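## Task

The cart's top tier holds six parcels in piles, each labelled on top with a mail stop code. Move the parcel coded C36 into the letter tray on the desk so that no part of it sticks out past the tray's edge. At the finish, all five remaining parcels must sit on the cart's top tier within its rim. Release the parcel and back the robot away at the end. The robot must not topple or finish leaning, or the task fails. Anything that stays in place only because the robot is holding it does not count.

## Robot and tools

Robot: TidyBot++, a single-arm mobile manipulator in simulation. The base is 0.54 m long, 0.50 m wide and 0.38 m tall and rolls on four powered casters. On top sits a seven-joint arm with a two-finger gripper. The shoulder is 0.12 m ahead of the base centre and 0.68 m off the floor. There are two cameras: base_camera (pinhole, 644x364) and wrist_camera (fisheye, 644x476), which looks wherever the hand points. Loose objects may occasionally get a small nudge from outside.

Frames: the base frame has its origin on the floor below the base centre, with x forward, y left and z up. hand_pose is the point midway between the finger pads, given in this frame. The hand's z axis runs out along the fingers, and the fingers open and close along its y axis. The odometry frame is the base frame as it was when the scene began. Heading is positive to the left, from -3.142 to 3.142. base_odometry counts wheel turns only, so wheel slip shows up as motion, and it drifts a few cm and several degrees over many moves.

execute_actions: the argument "actions" is a list holding one action, or none. An empty list just reports state and images. An action may contain "base", "joints" or both, plus an optional "speeds".
- "base" takes exactly one key. Each is a relative offset from where the base last measured itself, not a place to go to. translate_m: metres, forward positive, -2 to 2. strafe_m: metres, left positive, -2 to 2. rotate_rad: radians, counter-clockwise from above positive, -6.3 to 6.3.
- "joints" is a single dictionary for the one arm. It holds absolute targets by name, in radians: joint_1_rad (any angle, arm yaw; positive is clockwise from above, opposite to rotate_rad), joint_2_rad (shoulder, -2.249 to 2.249), joint_3_rad (any angle), joint_4_rad (elbow, -2.579 to 2.579), joint_5_rad (any angle), joint_6_rad (wrist, -2.099 to 2.099), joint_7_rad (any angle; with the hand down, positive turns it counter-clockwise from above, and at 1.57 the fingers open to the left and right). gripper_pos is unitless from 0 (open) to 1 (closed), and the pad gap is about 85 x (1 - gripper_pos) mm. For any-angle joints the robot takes the shorter route, so for big turns send steps smaller than half a turn. Done tolerances are ±0.039 for joints 1-4, ±0.056 for joints 5-7 and ±0.03 for the gripper.
- "speeds" caps top speed for this action only: translate_m and strafe_m 0.05 to 0.5 m/s, rotate_rad 0.1 to 1.57 rad/s. The defaults are the maximums. A base move that would need more than 8.667 s is refused.
- "cameras" is a list from base_camera, wrist_camera, all. Omitting it gives all, and [] gives none.
Motions in an action start together. No action runs longer than 15 s. Any unknown key or out-of-range value rejects the whole call. Anything you leave out may keep pushing toward its old target.

Arm geometry: upper arm 0.42 m, forearm 0.31 m, hand 0.31 m to the hand point. With joint_1_rad 0, joint_3_rad 3.14 and joint_5_rad 0, the arm stays in the base's x-z plane. Angles from vertical (forward positive) are then: upper arm = j2, forearm = j2 - j4, hand = j2 - j4 - j6. The forward reach from the shoulder is the sum of L·sin, and the height is the sum of L·cos. The arm starts folded with the hand pointing down. Folded, the hand sticks out up to 0.08 m ahead of the base and the elbow rises to 1.15 m. A downward-pointing hand can reach only about 0.94 m high, and only near the base. Closed fingertips extend about 20 mm beyond the hand point.

wait: seconds from 0 to 10. It sends no new command and returns the same state and images. zoom_image: camera plus region [x0, y0, x1, y1] in image pixels, origin at the top left, at most 504x504. It works only on the latest full image from that camera. finished_scene: pass the number of the current scene. It ends the scene for good after the last command has been held, so the goal must already be met and stable.

Result lines: base_status and joint_status tell how each motion ended. "done" for the base means only that the wheels turned as commanded. "off_target" means it came to rest away from the target and may still be pushing. After contact_stop or time_out, that part holds where it stopped. A blocked base pushes until it times out and can still say "done". "joint command not followed" plus "cause:" means the self-collision check withheld all the arm's targets; they may be retried until you send targets that pass. There is no check against hitting the base. on_its_own lists motion you did not command. motor_effort is a percentage of each motor's maximum, with the peak in brackets; it is noisy and offset. base_tilt is in degrees, with forward and right positive. Motor temperatures are listed per joint. With gripper_pos 1, "done" means an empty grip, and "off_target" means an object stopped the fingers.

Accuracy: friction often leaves the hand 1-2 cm off even when the status says all done. To correct, send each joint its last command + (desired - measured). Resending the same target does nothing. While holding a load the arm sags; fix it the same way, but never command the angle it currently reads.

Avoid: dropping or flinging parcels, slamming, and shoving hard. Don't drive while the arm is caught on something higher than about 0.8 m, since the robot can tip. Sideways force on a raised hand can lift wheels; retract the arm or back away to level the robot. ARM HIT means a hard collision with the base or with the arm itself. Torque limits are 104.5 N m for joints 1-4 (warning at 56.7) and 51.3 N m for joints 5-7 (warning at 29.4). Exceeding one freezes the arm and gripper for 10 s and skips the rest of the call, while the base keeps going. Holding loads heats the motors: MOTOR HOT appears from 60 °C, and at 75 °C an OVER-TEMPERATURE FAULT lets the arm sink, with joints reporting limit_stop_at_motor_heat. If a call reports a stop, later calls in that same reply are skipped. The simulation keeps running while you reason, and the robot holds its last command in the meantime.

Each tool is called after "Emit:" as a command line: name --argument value for each argument, lists and objects as JSON in quotes; but a table of rows of numbers goes row by row, as --pt "numbers of a row", without its own name.

## Session

I'll start by looking at the current state and images.

Emit:
execute_actions --actions '[]'

Scene clock: 0.00 s.
Motor temperatures (°C, as the motors report them): [32 31 30 30 45 47 41]
base_odometry: x=+0.000 y=+0.000 heading=+0.000 (m, m, rad; odometry frame)
base_tilt: forward=+0.4 right=-0.6 (deg)
base_status: not commanded
joint_positions: joint_1_rad=-0.015 joint_2_rad=-0.383 joint_3_rad=+3.103 joint_4_rad=-2.529 joint_5_rad=-0.022 joint_6_rad=-0.902 joint_7_rad=+1.533 gripper_pos=+0.000
joint_status: not commanded
motor_effort: joint_1_rad=+0 joint_2_rad=+0 joint_3_rad=+1 joint_4_rad=+15 joint_5_rad=+1 joint_6_rad=+1 joint_7_rad=-1 (%)
hand_pose: x=+0.2537 y=+0.0122 z=+0.5908 quat_wxyz=(-0.004, +0.999, +0.001, +0.046) (m; base frame)
pictures: base_camera, wrist_camera
Images, in order (width x height): base_camera 644x364, wrist_camera 644x476.

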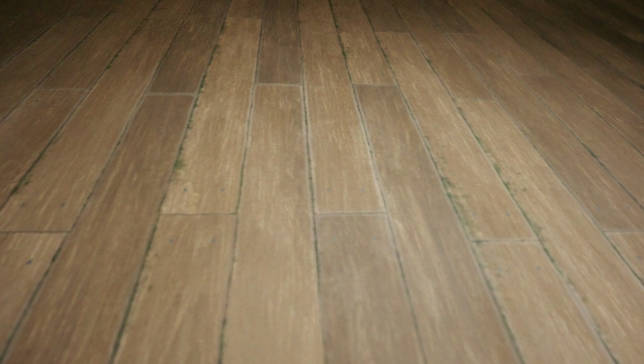

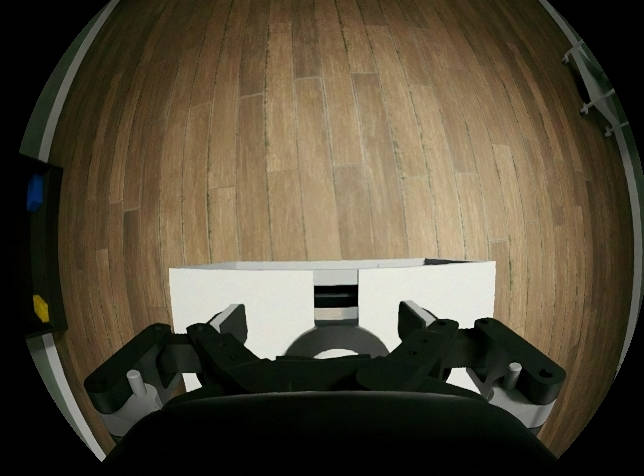

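Emit:
execute_actions --actions '[{"joints": {"joint_6_rad": 0.3, "joint_1_rad": 0.5}}]' --cameras '["wrist_camera"]'

Scene clock: 5.43 s.
Motor temperatures (°C, as the motors report them): [32 31 30 30 45 47 41]
base_odometry: x=+0.000 y=+0.000 heading=+0.000 (m, m, rad; odometry frame)
base_tilt: forward=+0.4 right=-0.6 (deg)
base_status: not commanded
joint_positions: joint_1_rad=+0.487 joint_2_rad=-0.383 joint_3_rad=+3.103 joint_4_rad=-2.529 joint_5_rad=-0.022 joint_6_rad=+0.274 joint_7_rad=+1.533 gripper_pos=+0.000
joint_status: all done
motor_effort: joint_1_rad=+0(1) joint_2_rad=-5(6) joint_3_rad=+0(0) joint_4_rad=+19(19) joint_5_rad=+1(1) joint_6_rad=+8(8) joint_7_rad=-1(1) (%)
hand_pose: x=+0.4825 y=-0.1748 z=+0.8080 quat_wxyz=(+0.124, +0.780, -0.201, +0.580) (m; base frame)
pictures: wrist_camera
Images, in order (width x height): wrist_camera 644x476.

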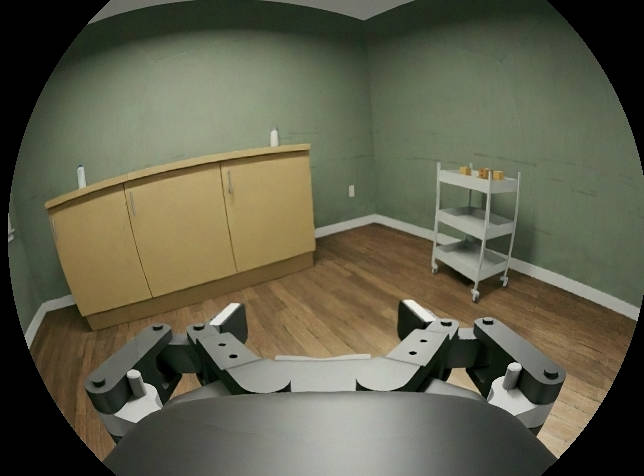

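Emit:
zoom_image --camera "wrist_camera" --region '[400, 140, 560, 310]'

Emit:
execute_actions --actions '[{"joints": {"joint_1_rad": 2.6}}]' --cameras '["wrist_camera"]'

Region (400, 140, 560, 310) of wrist_camera's 644x476 image, scaled by 2.965; it fills the left 474 columns of this view, and the rest is white.

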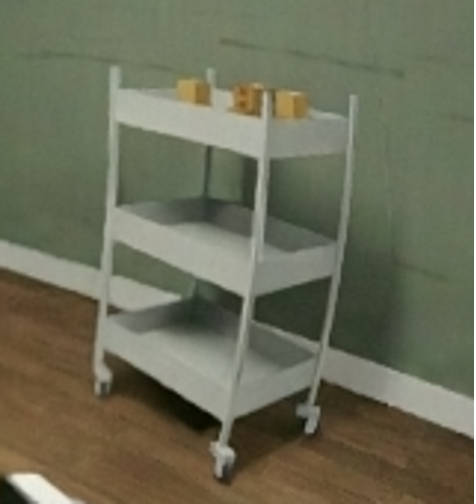

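Scene clock: 11.90 s.
Motor temperatures (°C, as the motors report them): [32 31 30 30 45 47 41]
base_odometry: x=+0.000 y=+0.000 heading=+0.000 (m, m, rad; odometry frame)
base_tilt: forward=+0.5 right=-0.5 (deg)
base_status: not commanded
joint_positions: joint_1_rad=+2.587 joint_2_rad=-0.383 joint_3_rad=+3.103 joint_4_rad=-2.529 joint_5_rad=-0.022 joint_6_rad=+0.274 joint_7_rad=+1.533 gripper_pos=+0.000
joint_status: all done
motor_effort: joint_1_rad=+0(0) joint_2_rad=-5(6) joint_3_rad=+1(1) joint_4_rad=+19(19) joint_5_rad=+1(1) joint_6_rad=+8(9) joint_7_rad=-1(0) (%)
hand_pose: x=-0.2154 y=-0.2256 z=+0.8080 quat_wxyz=(+0.564, +0.214, -0.777, +0.181) (m; base frame)
pictures: wrist_camera
Images, in order (width x height): wrist_camera 644x476.

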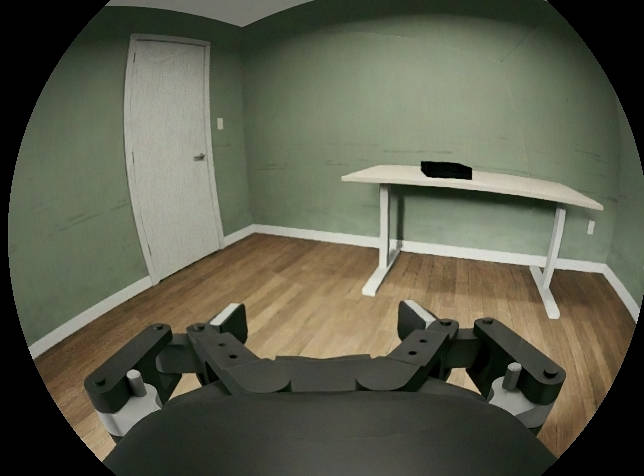

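Emit:
execute_actions --actions '[{"base": {"rotate_rad": -0.588}, "joints": {"joint_1_rad": 1.1}}]' --cameras '[]'

Emit:
execute_actions --actions '[{"base": {"translate_m": 1.70}, "joints": {"joint_1_rad": 0.0, "joint_2_rad": -0.3, "joint_4_rad": -2.0, "joint_6_rad": -0.5}}]'

Emit:
execute_actions --actions '[{"base": {"rotate_rad": -1.14}}]'

Scene clock: 67.40 s.
Motor temperatures (°C, as the motors report them): [32 31 30 31 45 47 41]
base_odometry: x=+0.000 y=+0.000 heading=-0.587 (m, m, rad; odometry frame)
base_tilt: forward=+0.4 right=-0.7 (deg)
base_status: done
joint_positions: joint_1_rad=+1.113 joint_2_rad=-0.383 joint_3_rad=+3.103 joint_4_rad=-2.529 joint_5_rad=-0.022 joint_6_rad=+0.274 joint_7_rad=+1.533 gripper_pos=+0.000
joint_status: all done
motor_effort: joint_1_rad=+0(1) joint_2_rad=-6(7) joint_3_rad=+0(1) joint_4_rad=+19(19) joint_5_rad=+1(1) joint_6_rad=+9(9) joint_7_rad=-1(1) (%)
hand_pose: x=+0.3111 y=-0.3547 z=+0.8080 quat_wxyz=(+0.296, +0.680, -0.431, +0.513) (m; base frame)
pictures: none
No camera images: the call's "cameras" was empty. Leave "cameras" out to get every camera's image.

Scene clock: 72.10 s.
Motor temperatures (°C, as the motors report them): [32 31 30 31 45 47 41]
base_odometry: x=+1.415 y=-0.943 heading=-0.588 (m, m, rad; odometry frame)
base_tilt: forward=+0.5 right=-0.6 (deg)
base_status: done
joint_positions: joint_1_rad=+0.012 joint_2_rad=-0.313 joint_3_rad=+3.103 joint_4_rad=-2.018 joint_5_rad=-0.022 joint_6_rad=-0.468 joint_7_rad=+1.533 gripper_pos=+0.000
joint_status: all done
motor_effort: joint_1_rad=+0(1) joint_2_rad=-10(11) joint_3_rad=+0(0) joint_4_rad=+21(21) joint_5_rad=+0(1) joint_6_rad=+8(10) joint_7_rad=-1(0) (%)
hand_pose: x=+0.5570 y=+0.0170 z=+0.8634 quat_wxyz=(-0.018, +0.885, -0.010, +0.465) (m; base frame)
pictures: base_camera, wrist_camera
Images, in order (width x height): base_camera 644x364, wrist_camera 644x476.

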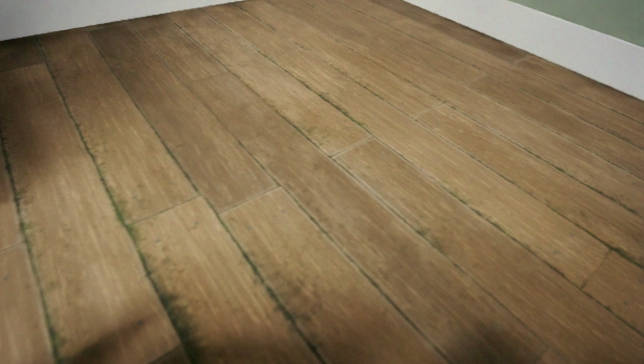

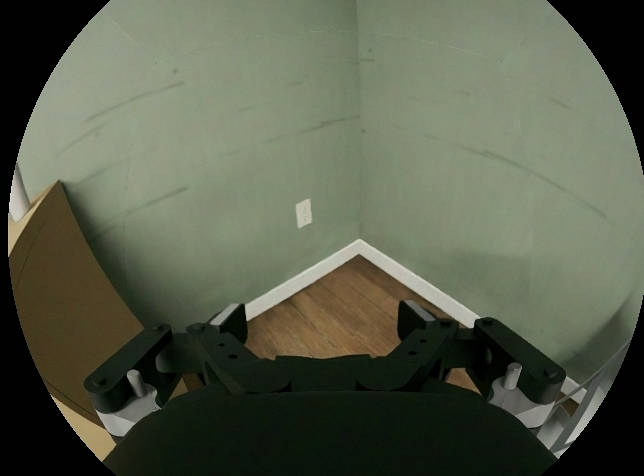

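Scene clock: 74.10 s.
Motor temperatures (°C, as the motors report them): [32 31 30 31 45 47 41]
base_odometry: x=+1.415 y=-0.943 heading=-1.727 (m, m, rad; odometry frame)
base_tilt: forward=+0.5 right=-0.6 (deg)
base_status: done
joint_positions: joint_1_rad=+0.009 joint_2_rad=-0.313 joint_3_rad=+3.106 joint_4_rad=-2.018 joint_5_rad=-0.022 joint_6_rad=-0.468 joint_7_rad=+1.533 gripper_pos=+0.000
joint_status: not commanded
motor_effort: joint_1_rad=+0(1) joint_2_rad=-10(11) joint_3_rad=+0(1) joint_4_rad=+21(21) joint_5_rad=+1(0) joint_6_rad=+8(8) joint_7_rad=-1(0) (%)
hand_pose: x=+0.5570 y=+0.0173 z=+0.8635 quat_wxyz=(-0.019, +0.885, -0.009, +0.465) (m; base frame)
pictures: base_camera, wrist_camera
Images, in order (width x height): base_camera 644x364, wrist_camera 644x476.

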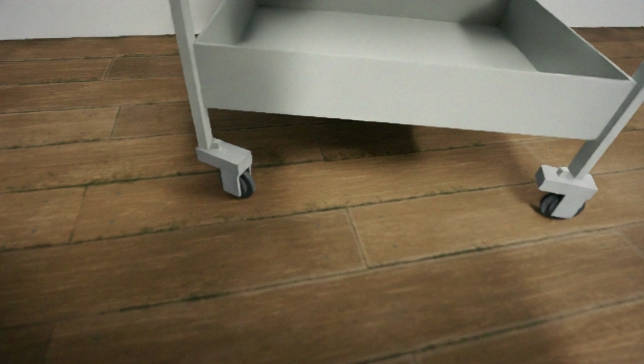

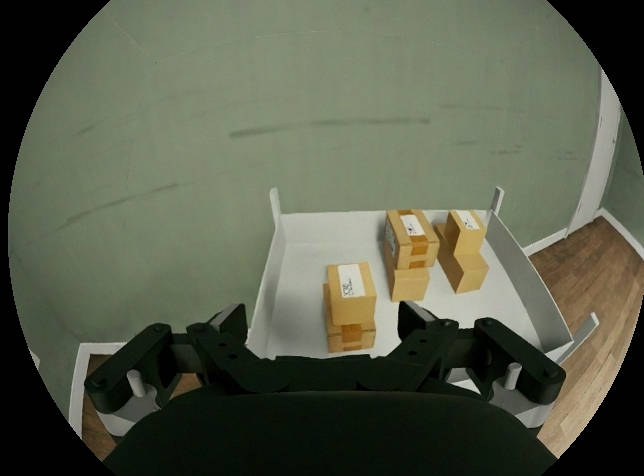

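Emit:
zoom_image --camera "wrist_camera" --region '[300, 190, 510, 360]'

Region (300, 190, 510, 360) of wrist_camera's 644x476 image, scaled by 2.400; it fills the top 408 rows of this view, and the rest is white.

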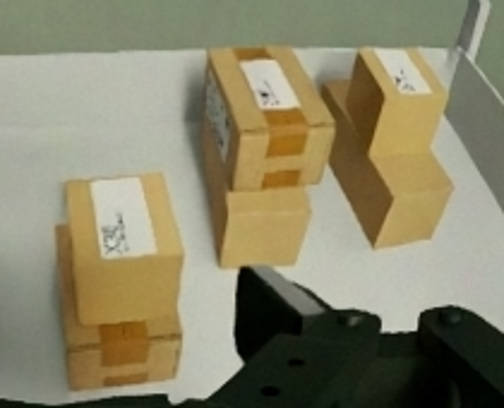

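Emit:
execute_actions --actions '[{"base": {"rotate_rad": -0.12}, "joints": {"joint_4_rad": -1.02, "joint_6_rad": -2.0}}]'

Scene clock: 124.10 s.
Motor temperatures (°C, as the motors report them): [32 31 30 31 45 47 41]
base_odometry: x=+1.415 y=-0.943 heading=-1.846 (m, m, rad; odometry frame)
base_tilt: forward=+0.4 right=-0.5 (deg)
base_status: done
joint_positions: joint_1_rad=+0.007 joint_2_rad=-0.313 joint_3_rad=+3.107 joint_4_rad=-1.037 joint_5_rad=-0.022 joint_6_rad=-1.971 joint_7_rad=+1.533 gripper_pos=+0.000
joint_status: all done
motor_effort: joint_1_rad=+0(1) joint_2_rad=-2(10) joint_3_rad=+0(2) joint_4_rad=+14(22) joint_5_rad=+0(0) joint_6_rad=+4(7) joint_7_rad=-1(1) (%)
hand_pose: x=+0.3316 y=+0.0168 z=+1.0365 quat_wxyz=(-0.011, +0.975, +0.002, +0.221) (m; base frame)
pictures: base_camera, wrist_camera
Images, in order (width x height): base_camera 644x364, wrist_camera 644x476.

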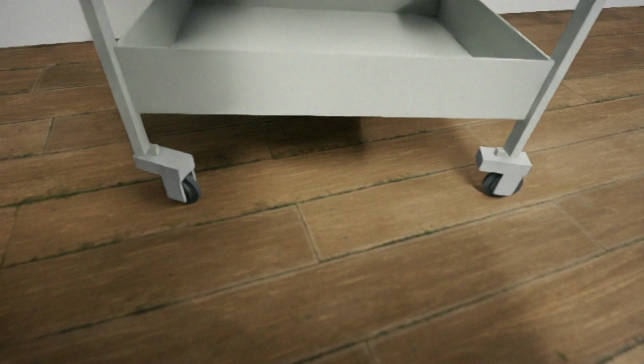

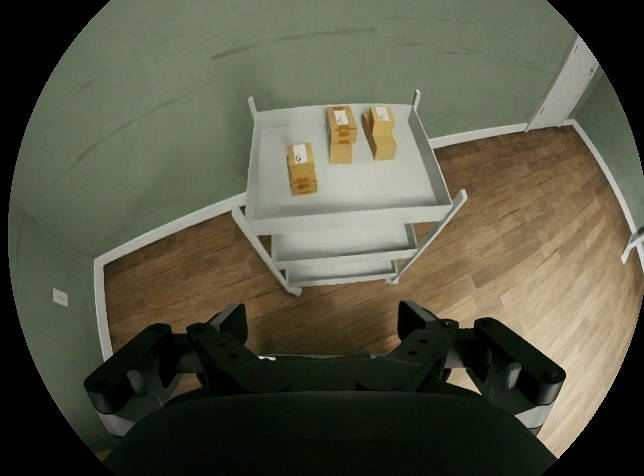

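Emit:
execute_actions --actions '[{"base": {"translate_m": 0.17}, "joints": {"joint_2_rad": 0.12}, "speeds": {"translate_m": 0.2}}]'

Scene clock: 146.87 s.
Motor temperatures (°C, as the motors report them): [32 31 30 31 45 47 41]
base_odometry: x=+1.368 y=-1.107 heading=-1.847 (m, m, rad; odometry frame)
base_tilt: forward=+0.4 right=-0.6 (deg)
base_status: done
joint_positions: joint_1_rad=+0.007 joint_2_rad=+0.125 joint_3_rad=+3.107 joint_4_rad=-1.033 joint_5_rad=-0.022 joint_6_rad=-1.972 joint_7_rad=+1.533 gripper_pos=+0.000
joint_status: all done
motor_effort: joint_1_rad=+0(0) joint_2_rad=-20(25) joint_3_rad=+0(0) joint_4_rad=+15(17) joint_5_rad=+0(0) joint_6_rad=+1(5) joint_7_rad=-1(0) (%)
hand_pose: x=+0.4625 y=+0.0159 z=+0.9142 quat_wxyz=(-0.012, +1.000, -0.001, +0.005) (m; base frame)
pictures: base_camera, wrist_camera
Images, in order (width x height): base_camera 644x364, wrist_camera 644x476.

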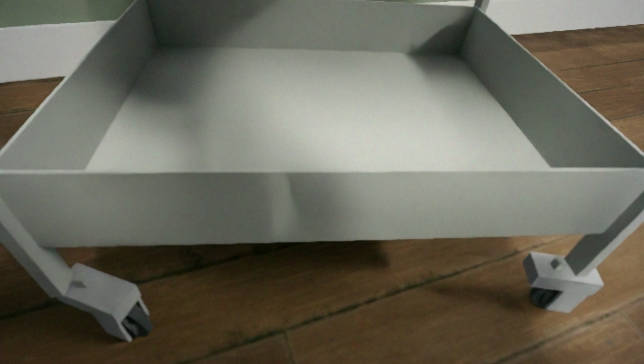

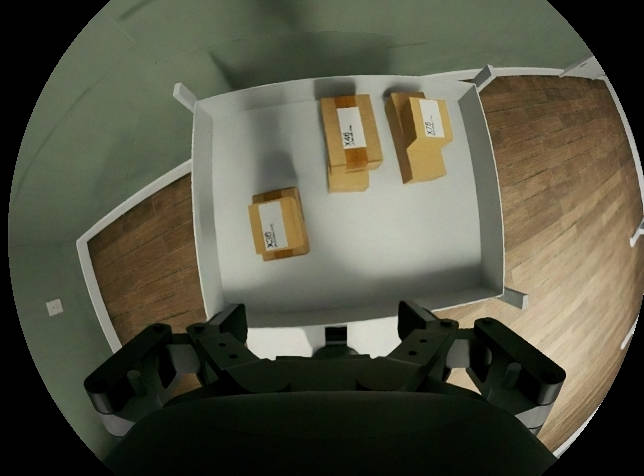

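Emit:
zoom_image --camera "wrist_camera" --region '[230, 70, 480, 280]'

Region (230, 70, 480, 280) of wrist_camera's 644x476 image, scaled by 2.016; it fills the top 423 rows of this view, and the rest is white.

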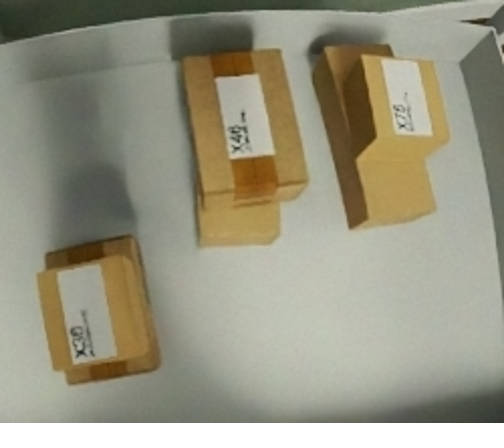

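Emit:
zoom_image --camera "wrist_camera" --region '[235, 175, 325, 275]'

Emit:
zoom_image --camera "wrist_camera" --region '[310, 75, 470, 205]'

Region (235, 175, 325, 275) of wrist_camera's 644x476 image, scaled by 5.040; it fills the left 454 columns of this view, and the rest is white.

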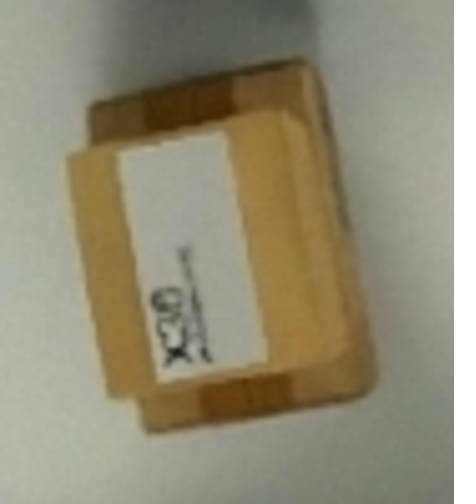

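Region (310, 75, 470, 205) of wrist_camera's 644x476 image, scaled by 3.150; it fills the top 410 rows of this view, and the rest is white.

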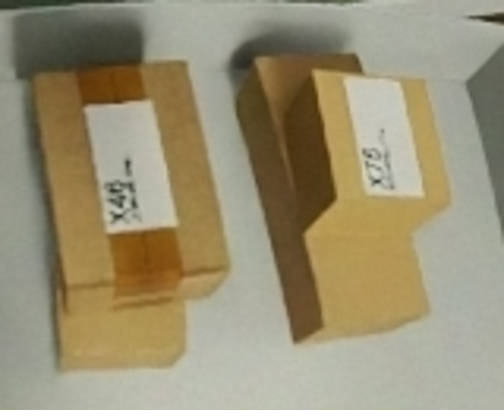

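Emit:
execute_actions --actions '[{"joints": {"joint_1_rad": -0.158, "joint_2_rad": 0.272, "joint_4_rad": -0.943, "joint_6_rad": -1.881}}]' --cameras '["wrist_camera"]'

Scene clock: 191.80 s.
Motor temperatures (°C, as the motors report them): [32 31 30 31 45 47 41]
base_odometry: x=+1.368 y=-1.107 heading=-1.847 (m, m, rad; odometry frame)
base_tilt: forward=+0.5 right=-0.6 (deg)
base_status: not commanded
joint_positions: joint_1_rad=-0.150 joint_2_rad=+0.268 joint_3_rad=+3.107 joint_4_rad=-0.963 joint_5_rad=-0.022 joint_6_rad=-1.909 joint_7_rad=+1.533 gripper_pos=+0.000
joint_status: all done
motor_effort: joint_1_rad=+1(1) joint_2_rad=-26(28) joint_3_rad=-1(1) joint_4_rad=+16(16) joint_5_rad=+0(0) joint_6_rad=+0(2) joint_7_rad=+0(0) (%)
hand_pose: x=+0.5190 y=+0.0801 z=+0.8812 quat_wxyz=(-0.015, +0.997, +0.076, -0.001) (m; base frame)
pictures: wrist_camera
Images, in order (width x height): wrist_camera 644x476.

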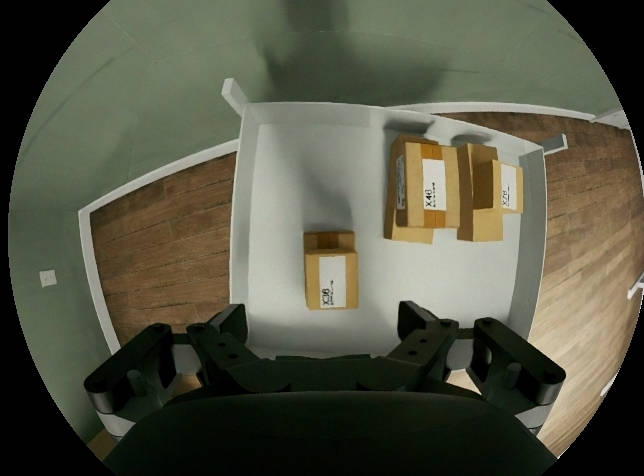

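Emit:
zoom_image --camera "wrist_camera" --region '[230, 215, 420, 345]'

Region (230, 215, 420, 345) of wrist_camera's 644x476 image, scaled by 2.653; it fills the top 345 rows of this view, and the rest is white.

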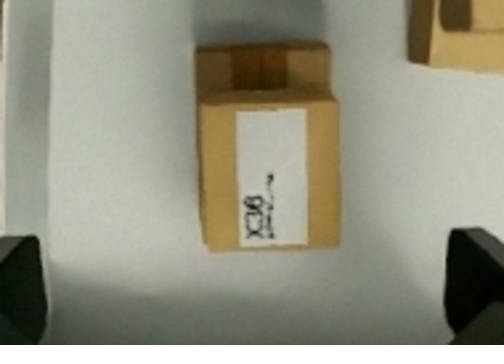

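Emit:
execute_actions --actions '[{"joints": {"joint_1_rad": -0.118, "joint_2_rad": 0.225, "joint_4_rad": -1.22, "joint_6_rad": -1.67}}]' --cameras '["wrist_camera"]'

Emit:
zoom_image --camera "wrist_camera" --region '[220, 215, 430, 365]'

Scene clock: 218.03 s.
Motor temperatures (°C, as the motors report them): [32 31 30 31 45 47 41]
base_odometry: x=+1.368 y=-1.107 heading=-1.847 (m, m, rad; odometry frame)
base_tilt: forward=+0.4 right=-0.6 (deg)
base_status: not commanded
joint_positions: joint_1_rad=-0.133 joint_2_rad=+0.247 joint_3_rad=+3.107 joint_4_rad=-1.203 joint_5_rad=-0.022 joint_6_rad=-1.702 joint_7_rad=+1.533 gripper_pos=+0.000
joint_status: all done
motor_effort: joint_1_rad=+0(0) joint_2_rad=-26(27) joint_3_rad=+0(1) joint_4_rad=+16(17) joint_5_rad=+0(0) joint_6_rad=+0(0) joint_7_rad=-1(1) (%)
hand_pose: x=+0.5233 y=+0.0750 z=+0.8164 quat_wxyz=(-0.014, +0.998, +0.066, -0.007) (m; base frame)
pictures: wrist_camera
Images, in order (width x height): wrist_camera 644x476.

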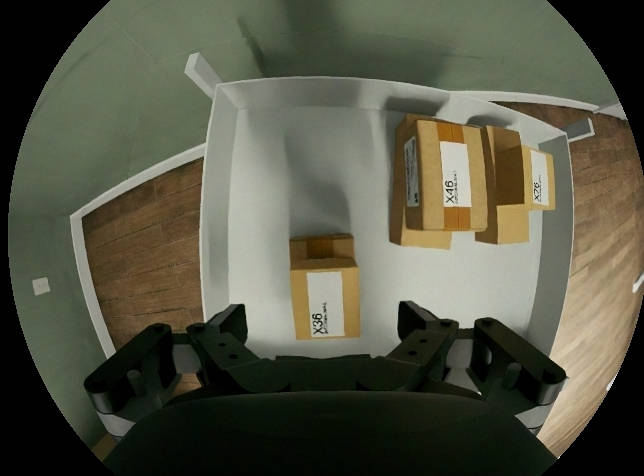

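Region (220, 215, 430, 365) of wrist_camera's 644x476 image, scaled by 2.400; it fills the top 360 rows of this view, and the rest is white.

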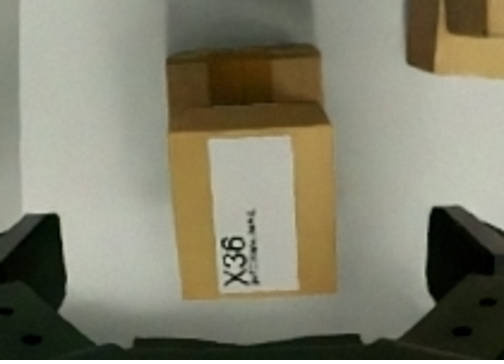

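Emit:
execute_actions --actions '[{"joints": {"joint_2_rad": 0.196, "joint_4_rad": -1.513, "joint_6_rad": -1.396}}]' --cameras '["wrist_camera"]'

Scene clock: 249.37 s.
Motor temperatures (°C, as the motors report them): [32 32 30 31 45 47 41]
base_odometry: x=+1.368 y=-1.107 heading=-1.847 (m, m, rad; odometry frame)
base_tilt: forward=+0.4 right=-0.7 (deg)
base_status: not commanded
joint_positions: joint_1_rad=-0.133 joint_2_rad=+0.219 joint_3_rad=+3.107 joint_4_rad=-1.496 joint_5_rad=-0.022 joint_6_rad=-1.428 joint_7_rad=+1.533 gripper_pos=+0.000
joint_status: all done
motor_effort: joint_1_rad=+0(1) joint_2_rad=-24(26) joint_3_rad=-1(0) joint_4_rad=+17(17) joint_5_rad=+1(0) joint_6_rad=+1(1) joint_7_rad=-1(1) (%)
hand_pose: x=+0.5137 y=+0.0742 z=+0.7364 quat_wxyz=(-0.014, +0.998, +0.063, -0.002) (m; base frame)
pictures: wrist_camera
Images, in order (width x height): wrist_camera 644x476.

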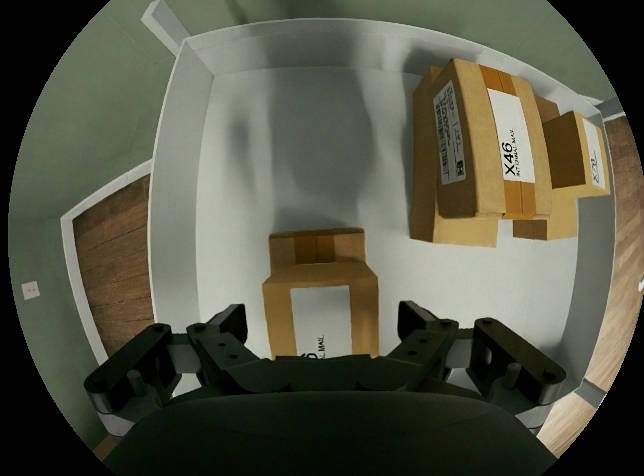

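Emit:
zoom_image --camera "wrist_camera" --region '[220, 215, 430, 365]'

Region (220, 215, 430, 365) of wrist_camera's 644x476 image, scaled by 2.400; it fills the top 360 rows of this view, and the rest is white.

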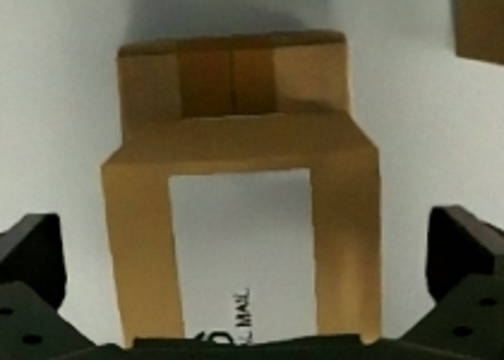

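Emit:
execute_actions --actions '[{"joints": {"joint_4_rad": -1.446, "joint_6_rad": -1.489, "gripper_pos": 0.3}}]' --cameras '["wrist_camera"]'

Emit:
execute_actions --actions '[{"joints": {"gripper_pos": 1.0}}]' --cameras '["wrist_camera"]'

Scene clock: 266.63 s.
Motor temperatures (°C, as the motors report them): [32 32 30 31 45 47 41]
base_odometry: x=+1.368 y=-1.107 heading=-1.847 (m, m, rad; odometry frame)
base_tilt: forward=+0.4 right=-0.7 (deg)
base_status: not commanded
joint_positions: joint_1_rad=-0.133 joint_2_rad=+0.215 joint_3_rad=+3.107 joint_4_rad=-1.457 joint_5_rad=-0.022 joint_6_rad=-1.457 joint_7_rad=+1.533 gripper_pos=+0.300
joint_status: all done
motor_effort: joint_1_rad=+0(0) joint_2_rad=-25(26) joint_3_rad=-1(1) joint_4_rad=+16(18) joint_5_rad=+0(0) joint_6_rad=+1(2) joint_7_rad=-1(0) (%)
hand_pose: x=+0.5181 y=+0.0749 z=+0.7499 quat_wxyz=(-0.015, +0.998, +0.063, +0.005) (m; base frame)
pictures: wrist_camera
Images, in order (width x height): wrist_camera 644x476.

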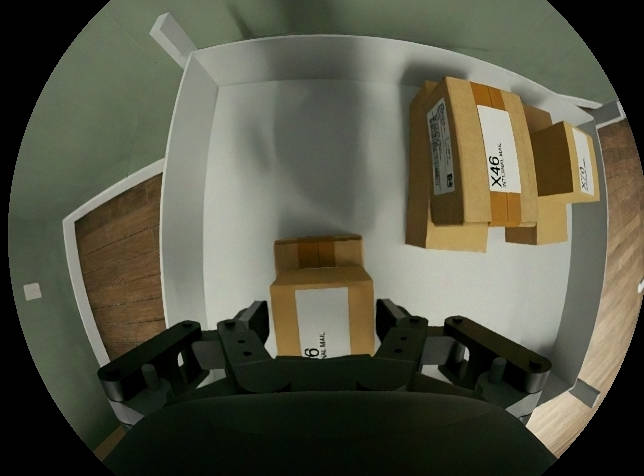

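Scene clock: 267.57 s.
Motor temperatures (°C, as the motors report them): [32 32 30 31 45 47 41]
base_odometry: x=+1.368 y=-1.107 heading=-1.847 (m, m, rad; odometry frame)
base_tilt: forward=+0.5 right=-0.6 (deg)
base_status: not commanded
joint_positions: joint_1_rad=-0.133 joint_2_rad=+0.210 joint_3_rad=+3.107 joint_4_rad=-1.455 joint_5_rad=-0.022 joint_6_rad=-1.458 joint_7_rad=+1.533 gripper_pos=+0.473
joint_status: gripper_pos off_target (ended at +0.473, target +1.000)
motor_effort: joint_1_rad=-1(0) joint_2_rad=-25(26) joint_3_rad=-1(1) joint_4_rad=+17(17) joint_5_rad=+0(0) joint_6_rad=+0(1) joint_7_rad=+0(1) (%)
hand_pose: x=+0.5182 y=+0.0749 z=+0.7527 quat_wxyz=(-0.015, +0.998, +0.063, +0.008) (m; base frame)
pictures: wrist_camera
Images, in order (width x height): wrist_camera 644x476.

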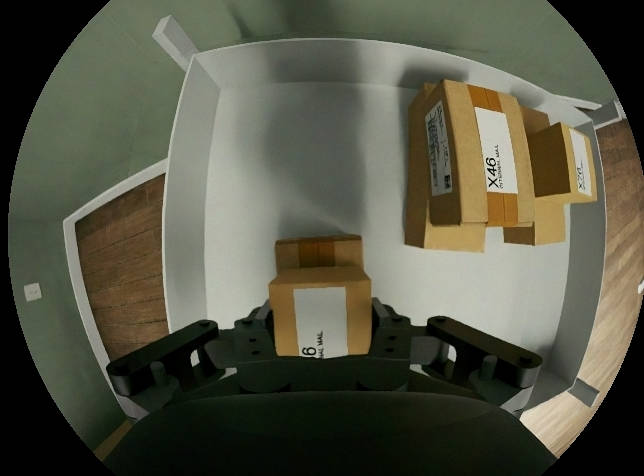

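Emit:
execute_actions --actions '[{"joints": {"joint_4_rad": -1.385, "joint_6_rad": -1.56}}]' --cameras '[]'

Emit:
execute_actions --actions '[{"joints": {"joint_1_rad": 0.2, "joint_2_rad": 0.13, "joint_4_rad": -1.47, "joint_7_rad": 1.80}}]' --cameras '["wrist_camera"]'

Scene clock: 310.80 s.
Motor temperatures (°C, as the motors report them): [32 33 30 31 45 47 41]
base_odometry: x=+1.368 y=-1.107 heading=-1.847 (m, m, rad; odometry frame)
base_tilt: forward=+0.4 right=-0.6 (deg)
base_status: not commanded
joint_positions: joint_1_rad=-0.133 joint_2_rad=+0.209 joint_3_rad=+3.107 joint_4_rad=-1.401 joint_5_rad=-0.022 joint_6_rad=-1.529 joint_7_rad=+1.533 gripper_pos=+0.473
joint_status: all done
motor_effort: joint_1_rad=+0(0) joint_2_rad=-25(25) joint_3_rad=+0(0) joint_4_rad=+17(18) joint_5_rad=+0(1) joint_6_rad=+1(0) joint_7_rad=-1(0) (%)
hand_pose: x=+0.5142 y=+0.0742 z=+0.7701 quat_wxyz=(-0.015, +0.998, +0.064, +0.000) (m; base frame)
pictures: none
No camera images: the call's "cameras" was empty. Leave "cameras" out to get every camera's image.

Scene clock: 312.20 s.
Motor temperatures (°C, as the motors report them): [32 33 30 31 45 47 41]
base_odometry: x=+1.368 y=-1.107 heading=-1.847 (m, m, rad; odometry frame)
base_tilt: forward=+0.5 right=-0.7 (deg)
base_status: not commanded
joint_positions: joint_1_rad=+0.190 joint_2_rad=+0.153 joint_3_rad=+3.107 joint_4_rad=-1.450 joint_5_rad=-0.022 joint_6_rad=-1.529 joint_7_rad=+1.766 gripper_pos=+0.473
joint_status: all done
motor_effort: joint_1_rad=+0(1) joint_2_rad=-23(25) joint_3_rad=-1(2) joint_4_rad=+17(18) joint_5_rad=+0(0) joint_6_rad=+1(1) joint_7_rad=-1(1) (%)
hand_pose: x=+0.4964 y=-0.0515 z=+0.7765 quat_wxyz=(-0.012, +1.000, +0.019, +0.007) (m; base frame)
pictures: wrist_camera
Images, in order (width x height): wrist_camera 644x476.

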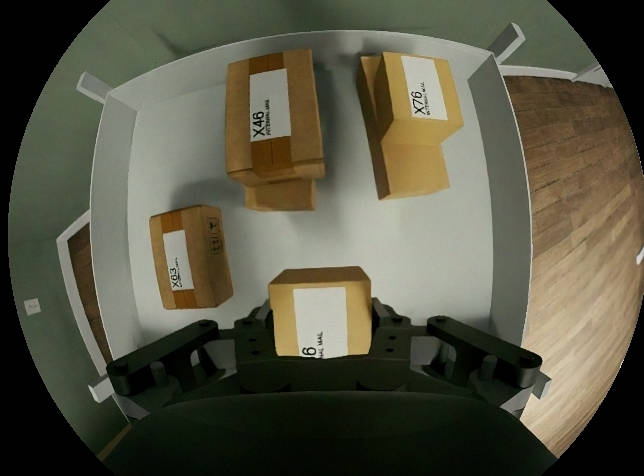

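Emit:
execute_actions --actions '[{"joints": {"joint_4_rad": -1.668, "joint_6_rad": -1.305}}]' --cameras '["wrist_camera"]'

Scene clock: 321.50 s.
Motor temperatures (°C, as the motors report them): [32 33 30 31 45 47 41]
base_odometry: x=+1.368 y=-1.107 heading=-1.847 (m, m, rad; odometry frame)
base_tilt: forward=+0.5 right=-0.6 (deg)
base_status: not commanded
joint_positions: joint_1_rad=+0.190 joint_2_rad=+0.151 joint_3_rad=+3.107 joint_4_rad=-1.652 joint_5_rad=-0.022 joint_6_rad=-1.336 joint_7_rad=+1.766 gripper_pos=+0.473
joint_status: all done
motor_effort: joint_1_rad=+0(0) joint_2_rad=-22(23) joint_3_rad=+0(0) joint_4_rad=+17(18) joint_5_rad=+1(0) joint_6_rad=+0(1) joint_7_rad=-1(0) (%)
hand_pose: x=+0.4852 y=-0.0496 z=+0.7142 quat_wxyz=(-0.013, +1.000, +0.017, +0.003) (m; base frame)
pictures: wrist_camera
Images, in order (width x height): wrist_camera 644x476.

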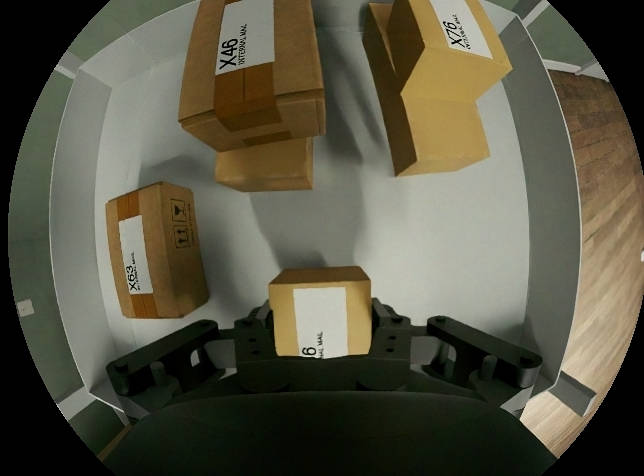

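Emit:
execute_actions --actions '[{"joints": {"gripper_pos": 0.15}}]' --cameras '["wrist_camera"]'

Scene clock: 327.67 s.
Motor temperatures (°C, as the motors report them): [32 33 30 31 45 47 41]
base_odometry: x=+1.368 y=-1.107 heading=-1.847 (m, m, rad; odometry frame)
base_tilt: forward=+0.4 right=-0.6 (deg)
base_status: not commanded
joint_positions: joint_1_rad=+0.190 joint_2_rad=+0.151 joint_3_rad=+3.107 joint_4_rad=-1.652 joint_5_rad=-0.022 joint_6_rad=-1.336 joint_7_rad=+1.766 gripper_pos=+0.150
joint_status: all done
motor_effort: joint_1_rad=+0(0) joint_2_rad=-22(22) joint_3_rad=-1(0) joint_4_rad=+16(17) joint_5_rad=+1(1) joint_6_rad=+0(1) joint_7_rad=+0(1) (%)
hand_pose: x=+0.4852 y=-0.0496 z=+0.7142 quat_wxyz=(-0.013, +1.000, +0.017, +0.003) (m; base frame)
pictures: wrist_camera
Images, in order (width x height): wrist_camera 644x476.

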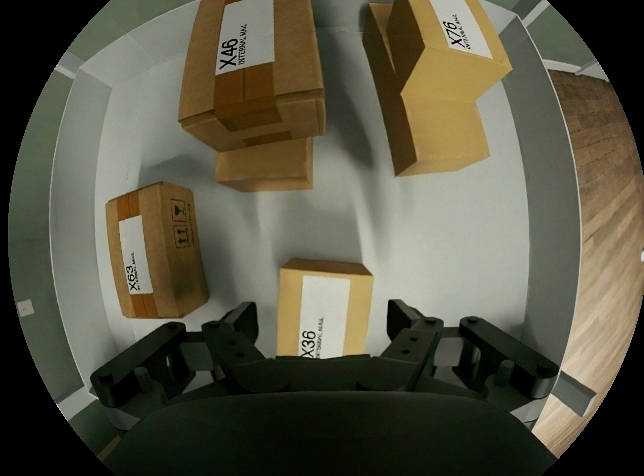

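Emit:
execute_actions --actions '[{"base": {"translate_m": 0.06}, "joints": {"joint_4_rad": -0.897, "joint_6_rad": -1.84, "gripper_pos": 0.0}, "speeds": {"translate_m": 0.1}}]' --cameras '["base_camera"]'

Emit:
execute_actions --actions '[{"joints": {"joint_1_rad": 0.29, "joint_2_rad": 0.42, "joint_7_rad": 1.925}}]' --cameras '["wrist_camera"]'

Scene clock: 370.50 s.
Motor temperatures (°C, as the motors report them): [32 33 30 31 45 47 41]
base_odometry: x=+1.352 y=-1.165 heading=-1.848 (m, m, rad; odometry frame)
base_tilt: forward=+0.5 right=-0.6 (deg)
base_status: done
joint_positions: joint_1_rad=+0.190 joint_2_rad=+0.143 joint_3_rad=+3.107 joint_4_rad=-0.914 joint_5_rad=-0.022 joint_6_rad=-1.808 joint_7_rad=+1.766 gripper_pos=+0.000
joint_status: all done
motor_effort: joint_1_rad=+0(0) joint_2_rad=-21(26) joint_3_rad=+0(1) joint_4_rad=+15(17) joint_5_rad=+1(0) joint_6_rad=+3(3) joint_7_rad=-1(1) (%)
hand_pose: x=+0.5334 y=-0.0583 z=+0.9533 quat_wxyz=(+0.012, +0.990, +0.023, +0.138) (m; base frame)
pictures: base_camera
Images, in order (width x height): base_camera 644x364.

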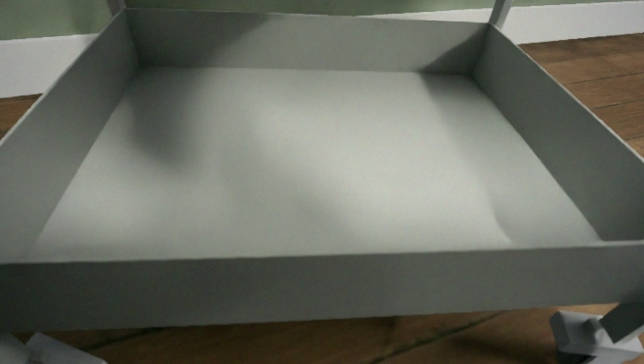

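Scene clock: 372.03 s.
Motor temperatures (°C, as the motors report them): [32 33 30 31 45 47 41]
base_odometry: x=+1.352 y=-1.165 heading=-1.848 (m, m, rad; odometry frame)
base_tilt: forward=+0.5 right=-0.6 (deg)
base_status: not commanded
joint_positions: joint_1_rad=+0.277 joint_2_rad=+0.425 joint_3_rad=+3.107 joint_4_rad=-0.911 joint_5_rad=-0.022 joint_6_rad=-1.808 joint_7_rad=+1.890 gripper_pos=+0.000
joint_status: all done
motor_effort: joint_1_rad=+0(1) joint_2_rad=-31(36) joint_3_rad=-1(1) joint_4_rad=+16(17) joint_5_rad=+0(0) joint_6_rad=+1(3) joint_7_rad=-1(0) (%)
hand_pose: x=+0.5841 y=-0.1104 z=+0.8277 quat_wxyz=(-0.017, +0.999, +0.040, +0.004) (m; base frame)
pictures: wrist_camera
Images, in order (width x height): wrist_camera 644x476.

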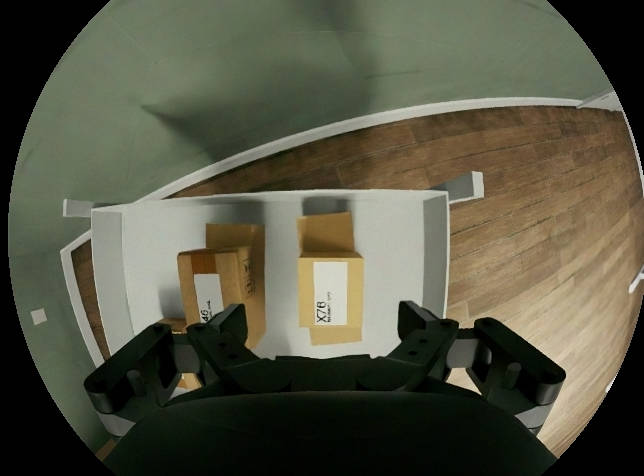

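Emit:
zoom_image --camera "wrist_camera" --region '[170, 185, 450, 365]'

Region (170, 185, 450, 365) of wrist_camera's 644x476 image, scaled by 1.800; it fills the top 324 rows of this view, and the rest is white.

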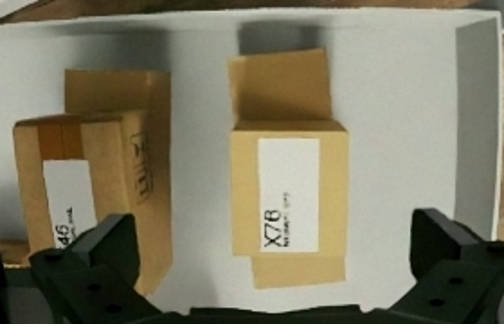

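Emit:
execute_actions --actions '[{"joints": {"joint_1_rad": 0.299, "joint_2_rad": 0.382, "joint_4_rad": -1.207, "joint_6_rad": -1.516, "gripper_pos": 0.18}}]' --cameras '["wrist_camera"]'

Scene clock: 390.43 s.
Motor temperatures (°C, as the motors report them): [32 33 30 31 45 47 41]
base_odometry: x=+1.352 y=-1.165 heading=-1.848 (m, m, rad; odometry frame)
base_tilt: forward=+0.5 right=-0.7 (deg)
base_status: not commanded
joint_positions: joint_1_rad=+0.283 joint_2_rad=+0.404 joint_3_rad=+3.107 joint_4_rad=-1.190 joint_5_rad=-0.022 joint_6_rad=-1.548 joint_7_rad=+1.890 gripper_pos=+0.180
joint_status: all done
motor_effort: joint_1_rad=+1(0) joint_2_rad=-31(33) joint_3_rad=-1(1) joint_4_rad=+16(17) joint_5_rad=+0(0) joint_6_rad=+0(1) joint_7_rad=+0(1) (%)
hand_pose: x=+0.5850 y=-0.1119 z=+0.7504 quat_wxyz=(-0.017, +0.999, +0.034, +0.005) (m; base frame)
pictures: wrist_camera
Images, in order (width x height): wrist_camera 644x476.

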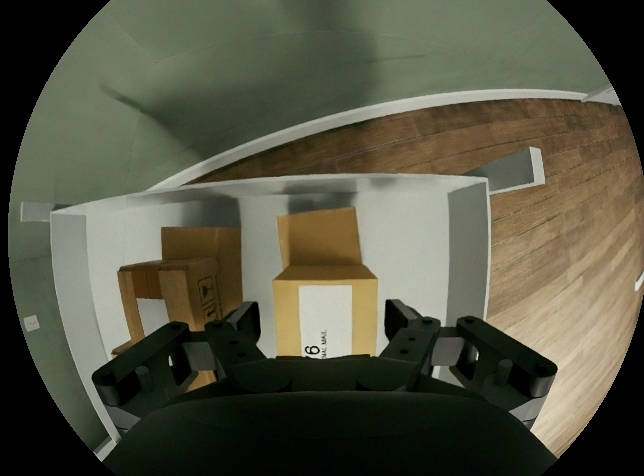

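Emit:
execute_actions --actions '[{"joints": {"gripper_pos": 1.0}}]' --cameras '[]'

Emit:
execute_actions --actions '[{"joints": {"joint_2_rad": 0.32, "joint_6_rad": -1.63}}]' --cameras '["wrist_camera"]'

Scene clock: 393.33 s.
Motor temperatures (°C, as the motors report them): [32 33 30 31 45 47 41]
base_odometry: x=+1.352 y=-1.165 heading=-1.848 (m, m, rad; odometry frame)
base_tilt: forward=+0.4 right=-0.6 (deg)
base_status: not commanded
joint_positions: joint_1_rad=+0.283 joint_2_rad=+0.397 joint_3_rad=+3.107 joint_4_rad=-1.193 joint_5_rad=-0.022 joint_6_rad=-1.547 joint_7_rad=+1.890 gripper_pos=+0.473
joint_status: gripper_pos off_target (ended at +0.473, target +1.000)
motor_effort: joint_1_rad=+0(1) joint_2_rad=-31(32) joint_3_rad=-1(1) joint_4_rad=+17(17) joint_5_rad=+0(1) joint_6_rad=+0(1) joint_7_rad=-1(1) (%)
hand_pose: x=+0.5837 y=-0.1120 z=+0.7531 quat_wxyz=(-0.016, +0.999, +0.034, +0.007) (m; base frame)
pictures: none
No camera images: the call's "cameras" was empty. Leave "cameras" out to get every camera's image.

Scene clock: 394.23 s.
Motor temperatures (°C, as the motors report them): [32 33 30 31 45 47 41]
base_odometry: x=+1.352 y=-1.165 heading=-1.848 (m, m, rad; odometry frame)
base_tilt: forward=+0.5 right=-0.6 (deg)
base_status: not commanded
joint_positions: joint_1_rad=+0.283 joint_2_rad=+0.333 joint_3_rad=+3.107 joint_4_rad=-1.193 joint_5_rad=-0.022 joint_6_rad=-1.602 joint_7_rad=+1.890 gripper_pos=+0.473
joint_status: all done
motor_effort: joint_1_rad=+0(0) joint_2_rad=-29(34) joint_3_rad=-1(1) joint_4_rad=+17(18) joint_5_rad=+0(1) joint_6_rad=+1(1) joint_7_rad=-1(1) (%)
hand_pose: x=+0.5617 y=-0.1062 z=+0.7828 quat_wxyz=(-0.014, +0.999, +0.035, +0.011) (m; base frame)
pictures: wrist_camera
Images, in order (width x height): wrist_camera 644x476.

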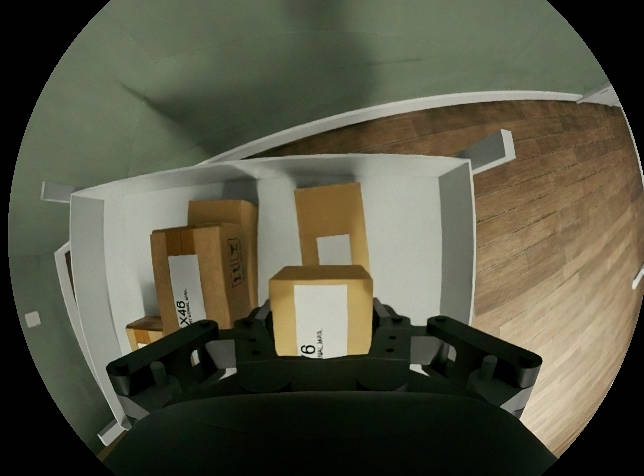

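Emit:
execute_actions --actions '[{"joints": {"joint_1_rad": 0.50, "joint_2_rad": 0.075, "joint_4_rad": -1.51, "joint_6_rad": -1.525, "joint_7_rad": 2.145}}]' --cameras '["wrist_camera"]'

Scene clock: 417.07 s.
Motor temperatures (°C, as the motors report them): [32 33 30 31 45 47 41]
base_odometry: x=+1.352 y=-1.165 heading=-1.848 (m, m, rad; odometry frame)
base_tilt: forward=+0.5 right=-0.6 (deg)
base_status: not commanded
joint_positions: joint_1_rad=+0.487 joint_2_rad=+0.088 joint_3_rad=+3.107 joint_4_rad=-1.491 joint_5_rad=-0.022 joint_6_rad=-1.559 joint_7_rad=+2.111 gripper_pos=+0.473
joint_status: all done
motor_effort: joint_1_rad=+0(2) joint_2_rad=-20(31) joint_3_rad=-1(1) joint_4_rad=+17(17) joint_5_rad=+0(1) joint_6_rad=+1(1) joint_7_rad=+0(1) (%)
hand_pose: x=+0.4390 y=-0.1468 z=+0.7871 quat_wxyz=(-0.010, +0.999, +0.044, +0.007) (m; base frame)
pictures: wrist_camera
Images, in order (width x height): wrist_camera 644x476.

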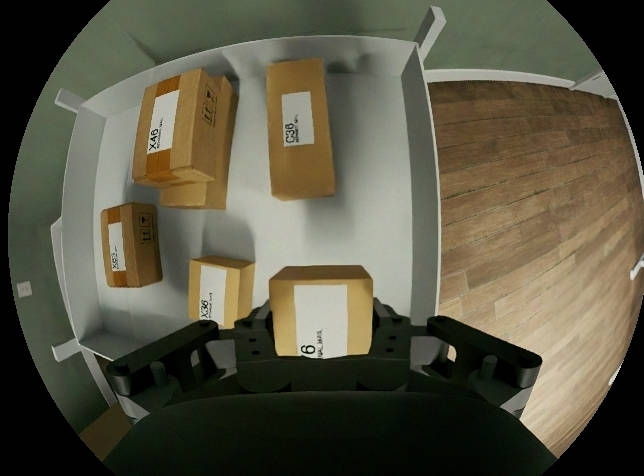

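Emit:
zoom_image --camera "wrist_camera" --region '[230, 40, 380, 220]'

Region (230, 40, 380, 220) of wrist_camera's 644x476 image, scaled by 2.800.

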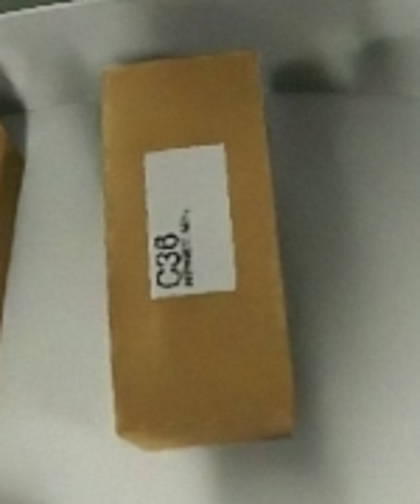

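Emit:
execute_actions --actions '[{"joints": {"joint_2_rad": 0.118, "joint_4_rad": -1.753, "joint_6_rad": -1.255}}]' --cameras '["wrist_camera"]'

Scene clock: 427.43 s.
Motor temperatures (°C, as the motors report them): [32 33 30 31 45 47 41]
base_odometry: x=+1.352 y=-1.165 heading=-1.848 (m, m, rad; odometry frame)
base_tilt: forward=+0.4 right=-0.6 (deg)
base_status: not commanded
joint_positions: joint_1_rad=+0.487 joint_2_rad=+0.103 joint_3_rad=+3.107 joint_4_rad=-1.738 joint_5_rad=-0.022 joint_6_rad=-1.287 joint_7_rad=+2.111 gripper_pos=+0.473
joint_status: all done
motor_effort: joint_1_rad=+0(0) joint_2_rad=-20(22) joint_3_rad=+0(1) joint_4_rad=+16(18) joint_5_rad=+0(1) joint_6_rad=+1(1) joint_7_rad=-1(0) (%)
hand_pose: x=+0.4372 y=-0.1460 z=+0.7051 quat_wxyz=(-0.008, +0.999, +0.041, +0.012) (m; base frame)
pictures: wrist_camera
Images, in order (width x height): wrist_camera 644x476.

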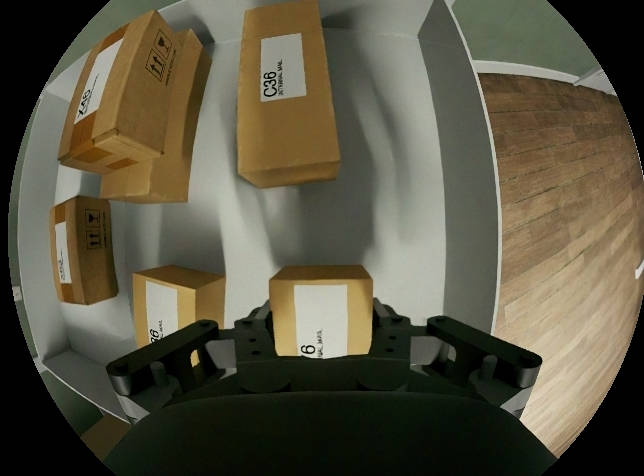

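Emit:
execute_actions --actions '[{"joints": {"joint_2_rad": 0.135, "gripper_pos": 0.2}}]' --cameras '["wrist_camera"]'

Scene clock: 432.03 s.
Motor temperatures (°C, as the motors report them): [32 33 30 31 45 47 41]
base_odometry: x=+1.352 y=-1.165 heading=-1.848 (m, m, rad; odometry frame)
base_tilt: forward=+0.4 right=-0.6 (deg)
base_status: not commanded
joint_positions: joint_1_rad=+0.487 joint_2_rad=+0.117 joint_3_rad=+3.107 joint_4_rad=-1.738 joint_5_rad=-0.022 joint_6_rad=-1.287 joint_7_rad=+2.111 gripper_pos=+0.200
joint_status: all done
motor_effort: joint_1_rad=+0(0) joint_2_rad=-20(22) joint_3_rad=+0(0) joint_4_rad=+16(16) joint_5_rad=+1(0) joint_6_rad=+1(1) joint_7_rad=-1(1) (%)
hand_pose: x=+0.4374 y=-0.1462 z=+0.7002 quat_wxyz=(-0.011, +0.999, +0.041, +0.006) (m; base frame)
pictures: wrist_camera
Images, in order (width x height): wrist_camera 644x476.

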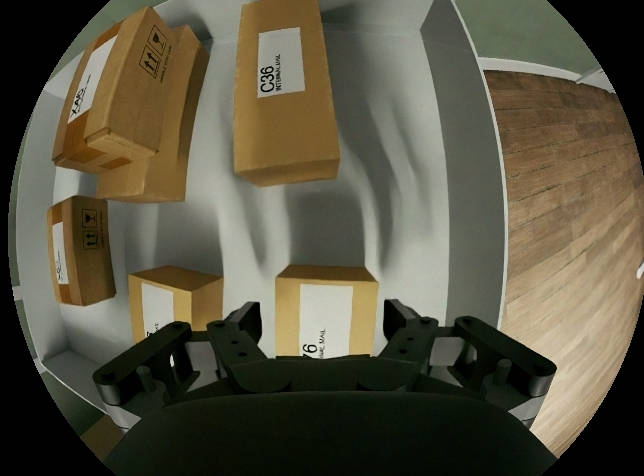

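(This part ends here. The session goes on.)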